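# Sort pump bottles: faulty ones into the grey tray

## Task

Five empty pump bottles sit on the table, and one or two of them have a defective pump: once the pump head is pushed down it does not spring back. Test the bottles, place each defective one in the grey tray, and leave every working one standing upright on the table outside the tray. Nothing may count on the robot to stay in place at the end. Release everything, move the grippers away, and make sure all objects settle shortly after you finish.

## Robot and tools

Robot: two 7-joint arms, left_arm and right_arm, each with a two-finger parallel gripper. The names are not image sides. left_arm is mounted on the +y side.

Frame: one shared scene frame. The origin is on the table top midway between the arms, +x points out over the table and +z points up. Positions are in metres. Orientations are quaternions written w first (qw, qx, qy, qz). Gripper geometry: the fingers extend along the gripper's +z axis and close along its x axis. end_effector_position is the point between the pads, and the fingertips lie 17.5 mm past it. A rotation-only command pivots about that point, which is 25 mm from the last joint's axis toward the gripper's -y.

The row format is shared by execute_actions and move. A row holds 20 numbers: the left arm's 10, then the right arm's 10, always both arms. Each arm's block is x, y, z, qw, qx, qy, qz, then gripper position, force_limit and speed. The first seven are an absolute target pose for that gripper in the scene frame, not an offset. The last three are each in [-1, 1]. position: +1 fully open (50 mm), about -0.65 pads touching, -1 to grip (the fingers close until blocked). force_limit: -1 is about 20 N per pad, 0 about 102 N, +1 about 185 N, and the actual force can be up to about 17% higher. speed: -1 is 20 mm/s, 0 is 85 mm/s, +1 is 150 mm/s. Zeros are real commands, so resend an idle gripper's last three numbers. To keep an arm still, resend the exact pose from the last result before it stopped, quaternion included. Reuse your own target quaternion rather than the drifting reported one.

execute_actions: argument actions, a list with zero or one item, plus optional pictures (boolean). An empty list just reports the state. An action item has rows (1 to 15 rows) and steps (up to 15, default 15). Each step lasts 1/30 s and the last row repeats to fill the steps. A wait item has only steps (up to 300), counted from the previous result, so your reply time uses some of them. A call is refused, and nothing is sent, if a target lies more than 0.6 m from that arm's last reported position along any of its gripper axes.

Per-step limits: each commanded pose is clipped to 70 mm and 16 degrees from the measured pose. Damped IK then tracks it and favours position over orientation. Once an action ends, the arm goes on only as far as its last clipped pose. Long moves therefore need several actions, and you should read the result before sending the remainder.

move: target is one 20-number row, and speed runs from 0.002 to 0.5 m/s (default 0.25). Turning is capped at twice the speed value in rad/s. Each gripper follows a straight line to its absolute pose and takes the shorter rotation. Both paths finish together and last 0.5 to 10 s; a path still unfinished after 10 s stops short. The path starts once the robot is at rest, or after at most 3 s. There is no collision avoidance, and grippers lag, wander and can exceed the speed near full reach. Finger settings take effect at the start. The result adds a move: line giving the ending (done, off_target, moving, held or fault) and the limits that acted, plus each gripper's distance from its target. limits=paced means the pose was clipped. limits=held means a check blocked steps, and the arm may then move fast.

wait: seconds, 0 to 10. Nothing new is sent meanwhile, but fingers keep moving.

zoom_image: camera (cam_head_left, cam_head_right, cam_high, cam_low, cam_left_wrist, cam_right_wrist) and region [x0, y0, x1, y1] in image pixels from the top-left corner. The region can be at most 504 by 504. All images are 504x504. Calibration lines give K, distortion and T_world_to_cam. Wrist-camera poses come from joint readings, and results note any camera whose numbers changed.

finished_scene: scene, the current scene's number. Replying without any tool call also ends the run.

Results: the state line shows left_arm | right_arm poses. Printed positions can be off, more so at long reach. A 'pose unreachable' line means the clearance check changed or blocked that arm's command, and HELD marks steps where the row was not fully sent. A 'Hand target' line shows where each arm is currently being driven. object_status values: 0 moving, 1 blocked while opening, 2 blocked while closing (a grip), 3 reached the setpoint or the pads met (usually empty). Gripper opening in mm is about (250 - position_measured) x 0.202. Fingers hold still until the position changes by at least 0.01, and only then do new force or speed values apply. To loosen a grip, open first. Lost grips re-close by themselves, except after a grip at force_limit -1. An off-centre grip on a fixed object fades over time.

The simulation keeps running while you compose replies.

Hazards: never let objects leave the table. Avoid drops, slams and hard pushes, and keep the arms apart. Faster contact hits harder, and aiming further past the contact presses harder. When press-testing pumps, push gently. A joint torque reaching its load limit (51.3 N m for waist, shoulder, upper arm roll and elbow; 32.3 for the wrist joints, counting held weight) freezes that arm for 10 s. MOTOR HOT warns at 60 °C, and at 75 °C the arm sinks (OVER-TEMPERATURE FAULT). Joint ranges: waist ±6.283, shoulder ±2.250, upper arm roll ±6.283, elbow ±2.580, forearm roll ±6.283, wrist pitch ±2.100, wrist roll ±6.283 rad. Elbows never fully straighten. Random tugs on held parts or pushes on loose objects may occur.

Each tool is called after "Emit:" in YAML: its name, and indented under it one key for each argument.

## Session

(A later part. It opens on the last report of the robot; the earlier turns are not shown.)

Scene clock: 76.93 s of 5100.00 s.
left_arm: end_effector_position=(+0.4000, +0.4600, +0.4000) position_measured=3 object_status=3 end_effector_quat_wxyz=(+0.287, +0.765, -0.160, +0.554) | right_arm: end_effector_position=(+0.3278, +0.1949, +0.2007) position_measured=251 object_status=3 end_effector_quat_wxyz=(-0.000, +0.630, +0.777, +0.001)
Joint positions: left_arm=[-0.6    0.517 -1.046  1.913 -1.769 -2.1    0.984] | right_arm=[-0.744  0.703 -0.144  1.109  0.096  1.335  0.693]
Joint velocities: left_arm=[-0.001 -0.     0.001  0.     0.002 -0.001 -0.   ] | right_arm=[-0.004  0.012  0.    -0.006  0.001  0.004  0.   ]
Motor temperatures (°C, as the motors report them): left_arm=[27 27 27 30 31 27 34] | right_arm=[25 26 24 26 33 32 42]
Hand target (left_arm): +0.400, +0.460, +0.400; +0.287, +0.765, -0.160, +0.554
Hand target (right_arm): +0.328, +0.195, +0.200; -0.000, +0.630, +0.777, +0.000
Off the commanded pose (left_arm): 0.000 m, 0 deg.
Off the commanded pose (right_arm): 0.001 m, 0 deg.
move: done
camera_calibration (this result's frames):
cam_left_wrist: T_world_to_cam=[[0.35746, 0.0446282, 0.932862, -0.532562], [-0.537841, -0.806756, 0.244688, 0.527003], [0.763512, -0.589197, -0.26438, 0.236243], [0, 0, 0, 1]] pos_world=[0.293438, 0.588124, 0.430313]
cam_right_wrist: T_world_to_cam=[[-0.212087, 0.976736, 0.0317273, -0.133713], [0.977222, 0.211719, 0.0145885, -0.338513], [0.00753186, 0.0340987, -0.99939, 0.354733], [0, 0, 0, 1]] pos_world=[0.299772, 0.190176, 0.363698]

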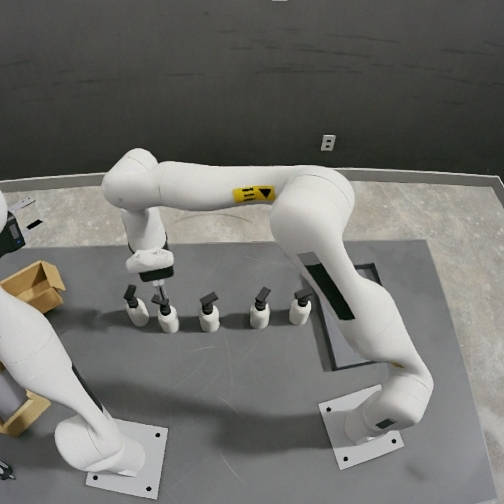

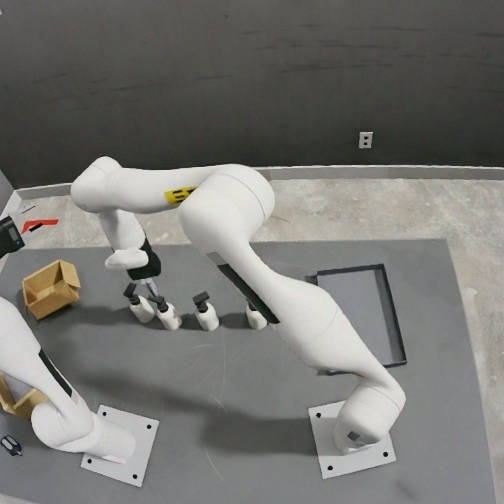

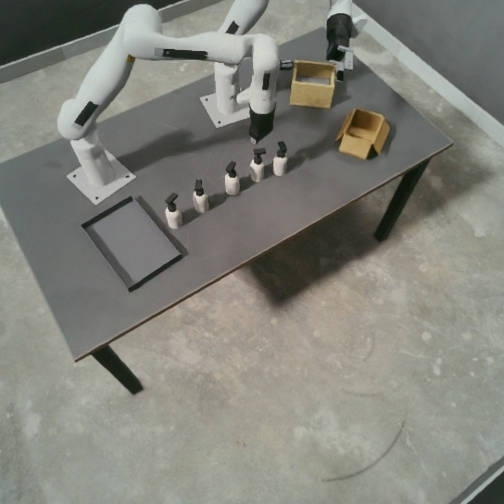

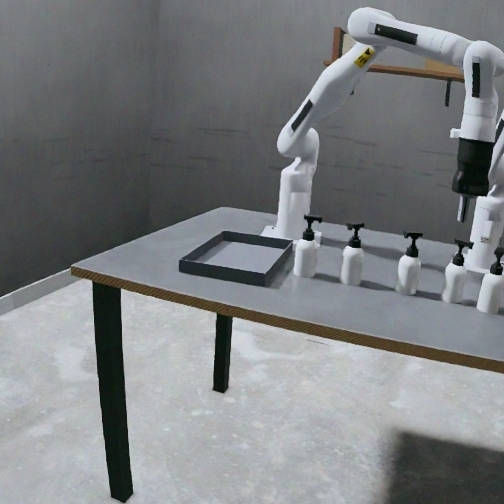

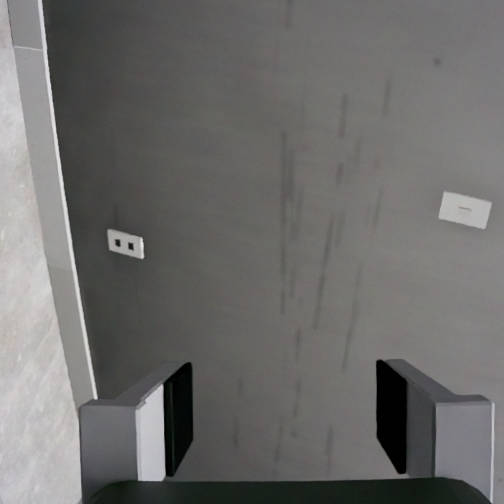

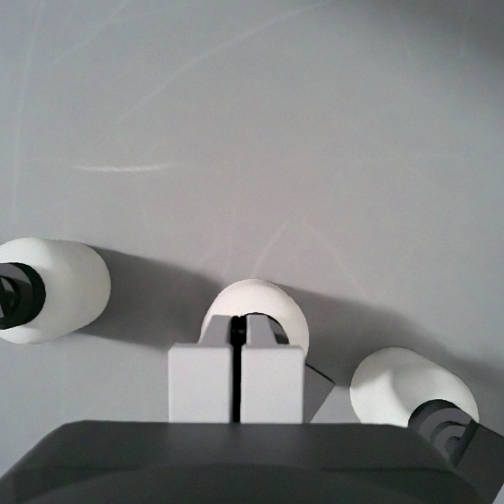

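Emit:
zoom_image:
  camera: "cam_low"
  region: [274,170,504,320]

Emit:
move:
  target: [0.40,0.46,0.40,0.287,0.765,-0.16,0.554,1,0,0,0.327,0.202,0.17,0,0.63,0.777,0,-0.66,0,1]

Emit:
move:
  target: [0.40,0.46,0.40,0.287,0.765,-0.16,0.554,1,0,0,0.327,0.202,0.139,0,0.63,0.777,0,-0.66,0,1]
  speed: 0.06

Emit:
move:
  target: [0.40,0.46,0.40,0.287,0.765,-0.16,0.554,1,0,0,0.327,0.202,0.20,0,0.63,0.777,0,-0.66,0,1]
  speed: 0.15

Emit:
move:
  target: [0.40,0.46,0.40,0.287,0.765,-0.16,0.554,1,0,0,0.345,0.279,0.20,0,0.63,0.777,0,-0.66,0,1]

Emit:
zoom_image:
  camera: "cam_low"
  region: [274,170,504,320]

Region (274, 170, 504, 320) of cam_low's 504x504 image, scaled by 2.191, with more detail than that image has; it fills the top 329 rows of this view, and the rest is white.

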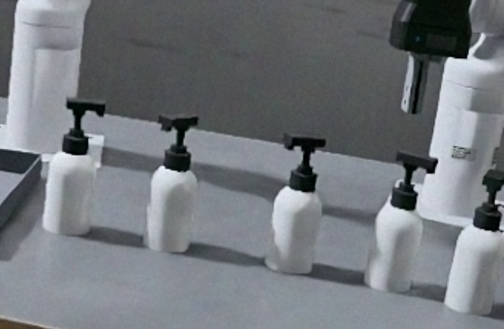

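Scene clock: 90.83 s of 5100.00 s.
left_arm: end_effector_position=(+0.4000, +0.4600, +0.4000) position_measured=3 object_status=3 end_effector_quat_wxyz=(+0.287, +0.765, -0.160, +0.554) | right_arm: end_effector_position=(+0.3271, +0.2021, +0.1701) position_measured=251 object_status=3 end_effector_quat_wxyz=(-0.000, +0.630, +0.777, +0.000)
Joint positions: left_arm=[-0.6    0.517 -1.046  1.913 -1.769 -2.1    0.984] | right_arm=[-0.752  0.74  -0.144  1.139  0.101  1.269  0.682]
Joint velocities: left_arm=[-0.    -0.001 -0.     0.    -0.     0.     0.   ] | right_arm=[-0.     0.001 -0.     0.    -0.    -0.001 -0.   ]
Motor temperatures (°C, as the motors report them): left_arm=[27 27 27 30 31 27 34] | right_arm=[25 26 24 26 33 32 42]
Hand target (left_arm): +0.400, +0.460, +0.400; +0.287, +0.765, -0.160, +0.554
Hand target (right_arm): +0.327, +0.202, +0.170; -0.000, +0.630, +0.777, +0.000
Off the commanded pose (left_arm): 0.000 m, 0 deg.
Off the commanded pose (right_arm): 0.000 m, 0 deg.
After step 90, 10.13 s passed at rest.
move: done
camera_calibration (this result's frames):
cam_left_wrist: T_world_to_cam=[[0.35746, 0.0446283, 0.932862, -0.532562], [-0.537841, -0.806756, 0.244688, 0.527003], [0.763512, -0.589197, -0.26438, 0.236243], [0, 0, 0, 1]] pos_world=[0.293438, 0.588124, 0.430313]
cam_right_wrist: T_world_to_cam=[[-0.212732, 0.976628, 0.0307219, -0.139479], [0.977085, 0.212395, 0.0138797, -0.338839], [0.00703015, 0.0329706, -0.999432, 0.324302], [0, 0, 0, 1]] pos_world=[0.299123, 0.197495, 0.333106]

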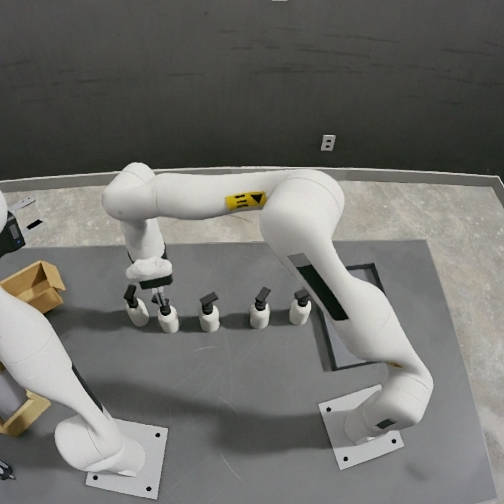

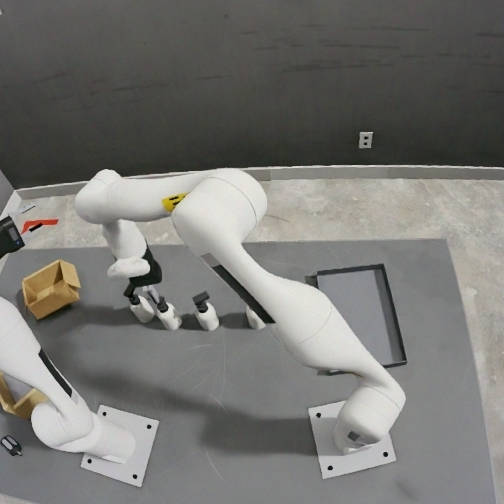

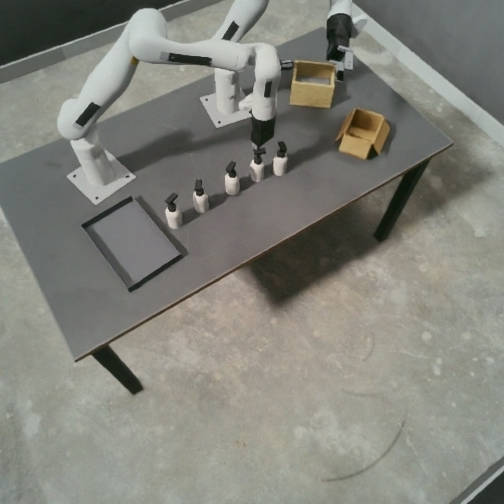

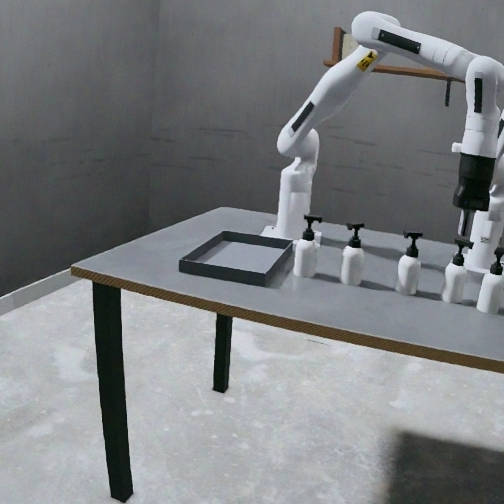

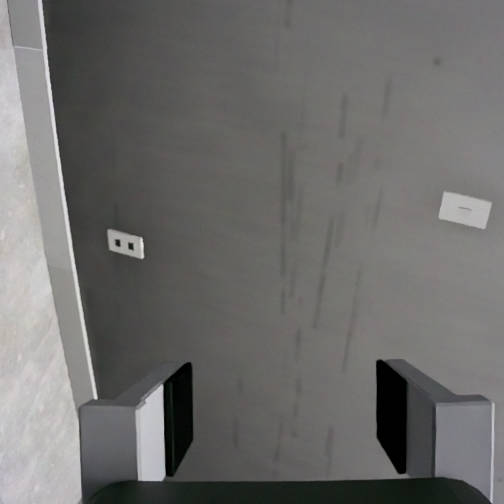

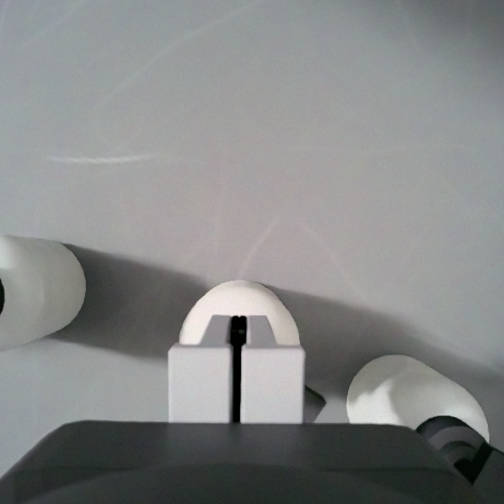

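Scene clock: 91.63 s of 5100.00 s.
left_arm: end_effector_position=(+0.4000, +0.4600, +0.4000) position_measured=3 object_status=3 end_effector_quat_wxyz=(+0.287, +0.765, -0.160, +0.554) | right_arm: end_effector_position=(+0.3280, +0.2041, +0.1447) position_measured=251 object_status=3 end_effector_quat_wxyz=(-0.001, +0.630, +0.777, +0.005)
Joint positions: left_arm=[-0.6    0.517 -1.046  1.913 -1.769 -2.1    0.984] | right_arm=[-0.751  0.759 -0.143  1.186  0.106  1.193  0.677]
Joint velocities: left_arm=[-0.     0.001  0.    -0.     0.    -0.     0.   ] | right_arm=[-0.    -0.001  0.     0.005  0.001 -0.005 -0.   ]
Motor temperatures (°C, as the motors report them): left_arm=[27 27 27 30 31 27 34] | right_arm=[25 26 24 26 33 32 42]
Hand target (left_arm): +0.400, +0.460, +0.400; +0.287, +0.765, -0.160, +0.554
Hand target (right_arm): +0.327, +0.202, +0.139; -0.000, +0.630, +0.777, -0.000
Off the commanded pose (left_arm): 0.000 m, 0 deg.
Off the commanded pose (right_arm): 0.006 m, 1 deg.
move: off_target (right_arm)
camera_calibration (this result's frames):
cam_left_wrist: T_world_to_cam=[[0.35746, 0.044628, 0.932862, -0.532561], [-0.537841, -0.806756, 0.244688, 0.527003], [0.763512, -0.589197, -0.26438, 0.236243], [0, 0, 0, 1]] pos_world=[0.293438, 0.588124, 0.430313]
cam_right_wrist: T_world_to_cam=[[-0.212811, 0.976355, 0.0379756, -0.141424], [0.977021, 0.21216, 0.0204699, -0.340726], [0.011929, 0.0414591, -0.999069, 0.295502], [0, 0, 0, 1]] pos_world=[0.299274, 0.198118, 0.307572]

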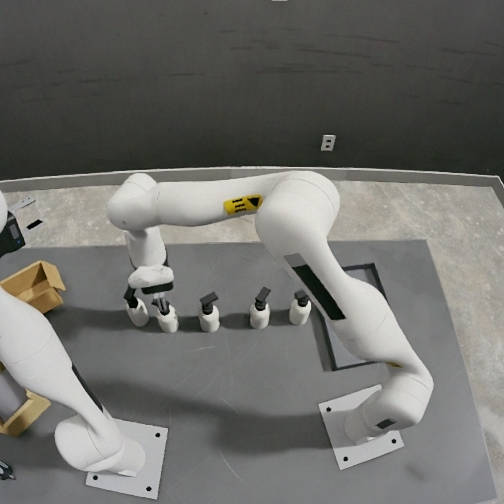

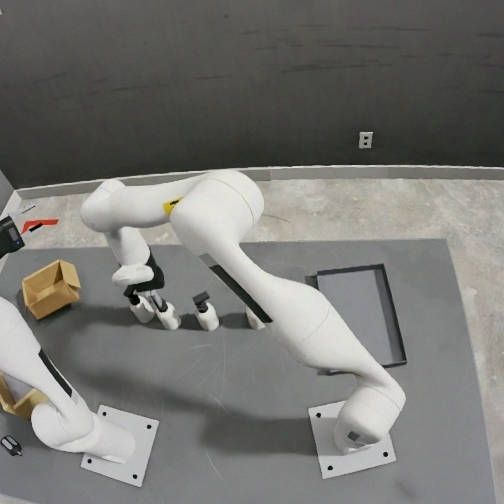

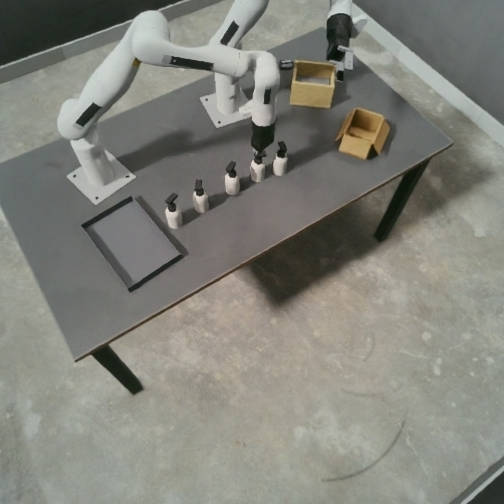

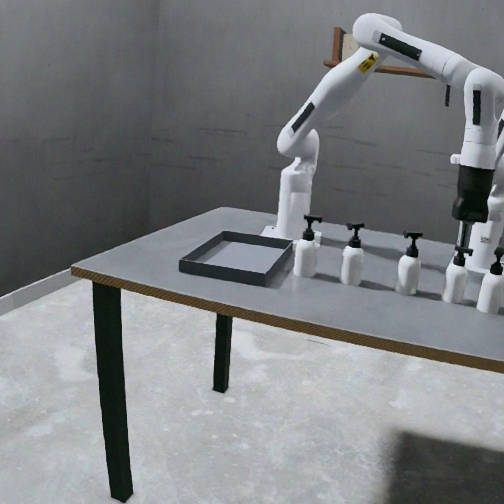

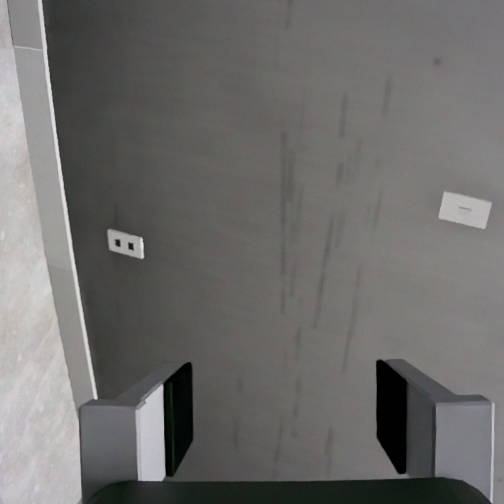

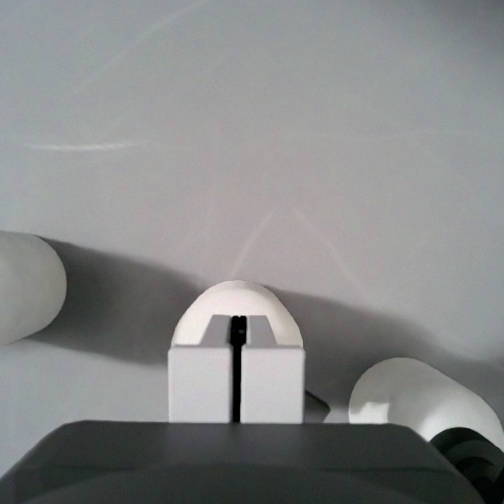

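Scene clock: 92.47 s of 5100.00 s.
left_arm: end_effector_position=(+0.4000, +0.4600, +0.4000) position_measured=3 object_status=3 end_effector_quat_wxyz=(+0.287, +0.765, -0.160, +0.554) | right_arm: end_effector_position=(+0.3269, +0.2018, +0.2000) position_measured=251 object_status=3 end_effector_quat_wxyz=(+0.000, +0.630, +0.777, +0.000)
Joint positions: left_arm=[-0.6    0.517 -1.046  1.913 -1.769 -2.1    0.984] | right_arm=[-0.754  0.718 -0.143  1.082  0.097  1.348  0.686]
Joint velocities: left_arm=[-0.003  0.001  0.001  0.001 -0.    -0.001 -0.   ] | right_arm=[-0.     0.    -0.    -0.004 -0.001  0.003  0.   ]
Motor temperatures (°C, as the motors report them): left_arm=[27 27 27 30 31 27 34] | right_arm=[25 26 24 26 33 32 42]
Hand target (left_arm): +0.400, +0.460, +0.400; +0.287, +0.765, -0.160, +0.554
Hand target (right_arm): +0.327, +0.202, +0.200; +0.000, +0.630, +0.777, +0.000
Off the commanded pose (left_arm): 0.000 m, 0 deg.
Off the commanded pose (right_arm): 0.000 m, 0 deg.
move: done
camera_calibration (this result's frames):
cam_left_wrist: T_world_to_cam=[[0.357459, 0.0446281, 0.932862, -0.532562], [-0.537841, -0.806756, 0.244688, 0.527003], [0.763512, -0.589197, -0.26438, 0.236243], [0, 0, 0, 1]] pos_world=[0.293438, 0.588124, 0.430313]
cam_right_wrist: T_world_to_cam=[[-0.212296, 0.976723, 0.030697, -0.140328], [0.97718, 0.211957, 0.0139274, -0.338971], [0.00709675, 0.0329532, -0.999432, 0.354212], [0, 0, 0, 1]] pos_world=[0.298931, 0.197237, 0.36304]

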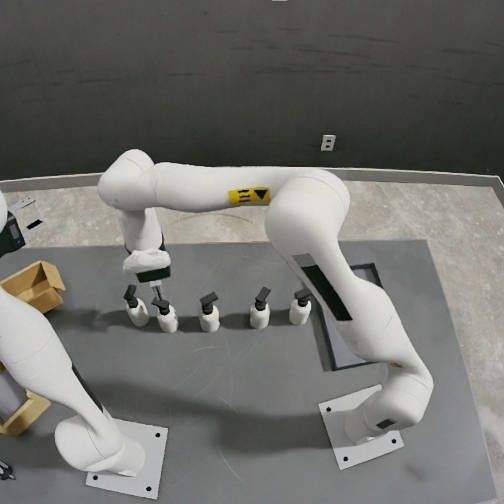

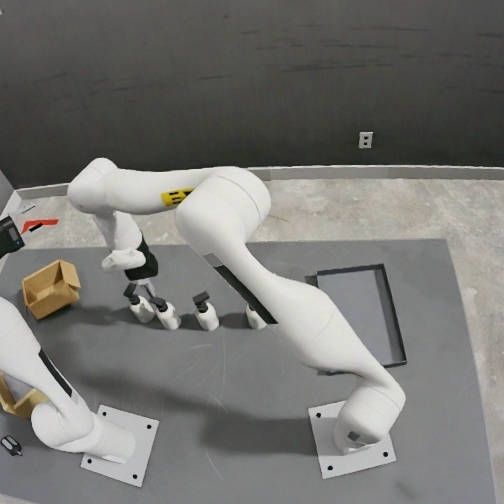

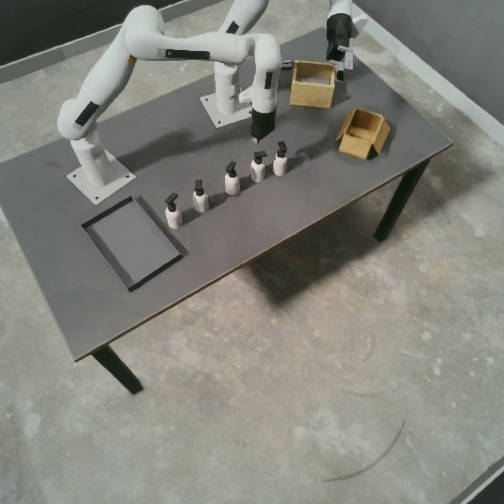

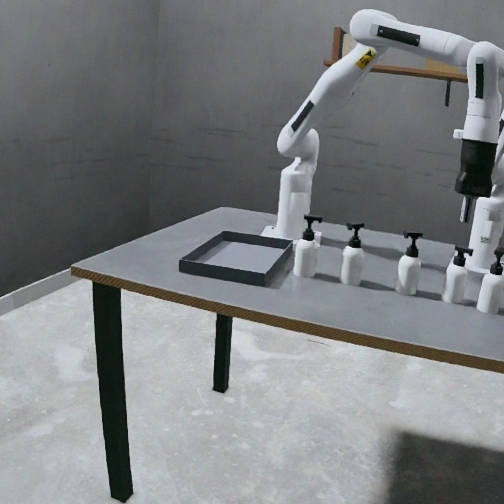

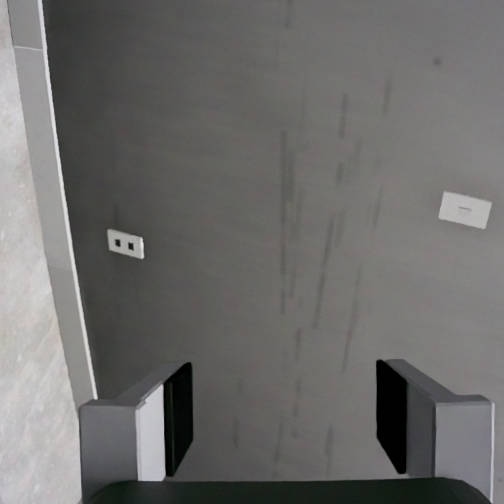

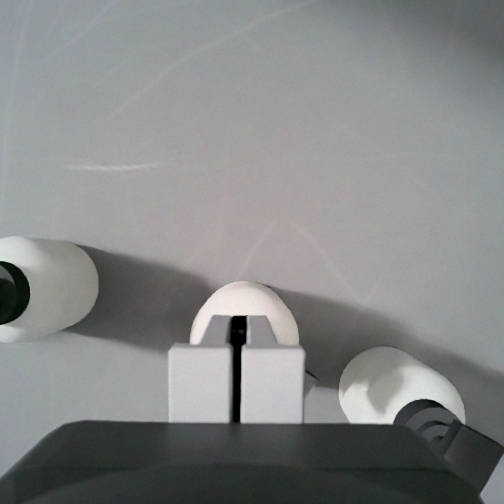

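Scene clock: 93.47 s of 5100.00 s.
left_arm: end_effector_position=(+0.4000, +0.4600, +0.4000) position_measured=3 object_status=3 end_effector_quat_wxyz=(+0.287, +0.765, -0.160, +0.554) | right_arm: end_effector_position=(+0.3447, +0.2788, +0.2010) position_measured=251 object_status=3 end_effector_quat_wxyz=(-0.000, +0.630, +0.777, +0.001)
Joint positions: left_arm=[-0.6    0.517 -1.046  1.913 -1.769 -2.1    0.984] | right_arm=[-0.824  0.949 -0.127  0.614  0.103  1.58   0.673]
Joint velocities: left_arm=[-0.    -0.001  0.001  0.001 -0.001  0.    -0.   ] | right_arm=[-0.003  0.02   0.    -0.026 -0.001  0.017  0.001]
Motor temperatures (°C, as the motors report them): left_arm=[27 27 27 30 31 27 34] | right_arm=[25 26 24 26 33 32 42]
Hand target (left_arm): +0.400, +0.460, +0.400; +0.287, +0.765, -0.160, +0.554
Hand target (right_arm): +0.345, +0.279, +0.200; +0.000, +0.630, +0.777, +0.000
Off the commanded pose (left_arm): 0.000 m, 0 deg.
Off the commanded pose (right_arm): 0.001 m, 0 deg.
move: done
camera_calibration (this result's frames):
cam_left_wrist: T_world_to_cam=[[0.35746, 0.044628, 0.932862, -0.532561], [-0.537841, -0.806756, 0.244688, 0.527003], [0.763512, -0.589197, -0.26438, 0.236243], [0, 0, 0, 1]] pos_world=[0.293438, 0.588124, 0.430313]
cam_right_wrist: T_world_to_cam=[[-0.212188, 0.976712, 0.031784, -0.212037], [0.977197, 0.211806, 0.0149727, -0.372908], [0.00789197, 0.0342363, -0.999383, 0.351888], [0, 0, 0, 1]] pos_world=[0.316635, 0.274036, 0.363993]

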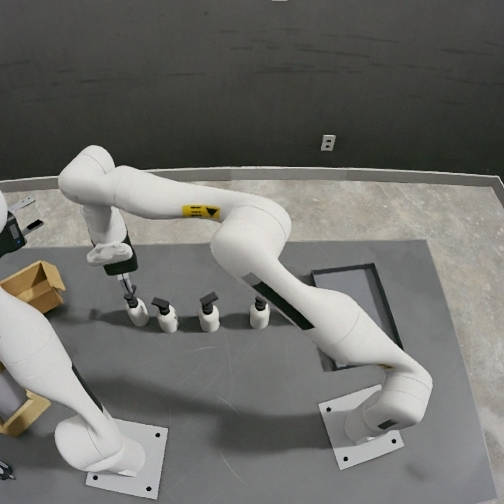

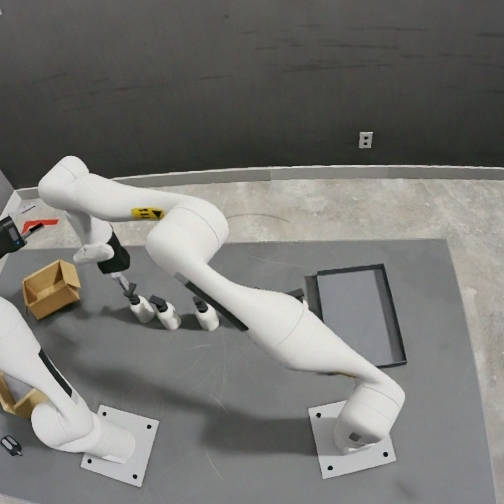

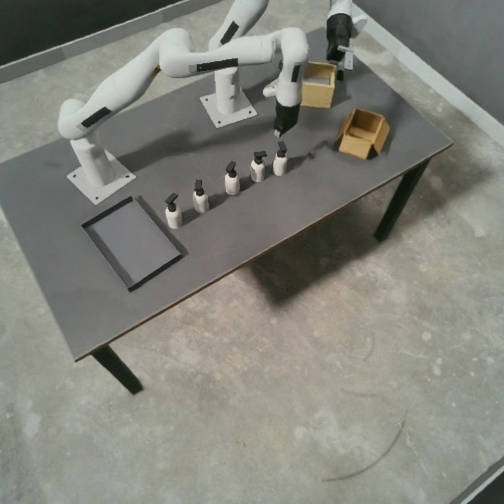

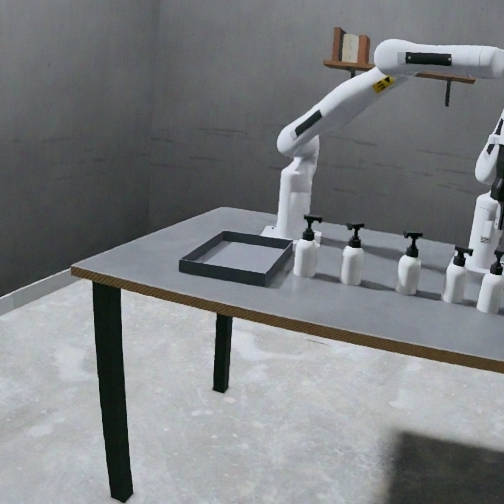

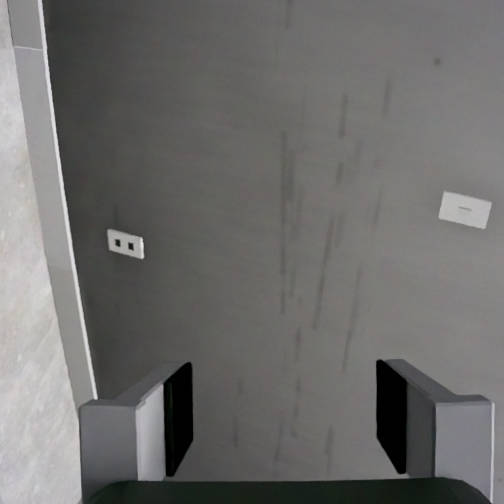

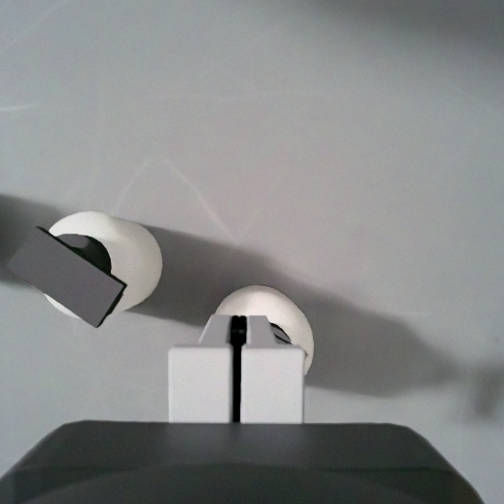

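Region (274, 170, 504, 320) of cam_low's 504x504 image, scaled by 2.191, with more detail than that image has; it fills the top 329 rows of this view, and the rest is white.

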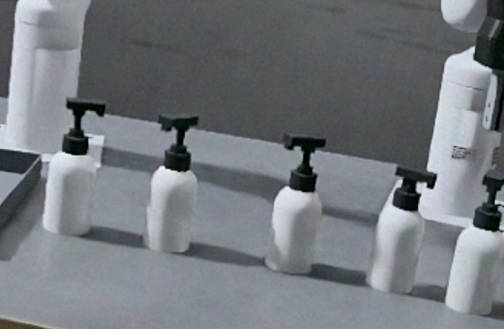

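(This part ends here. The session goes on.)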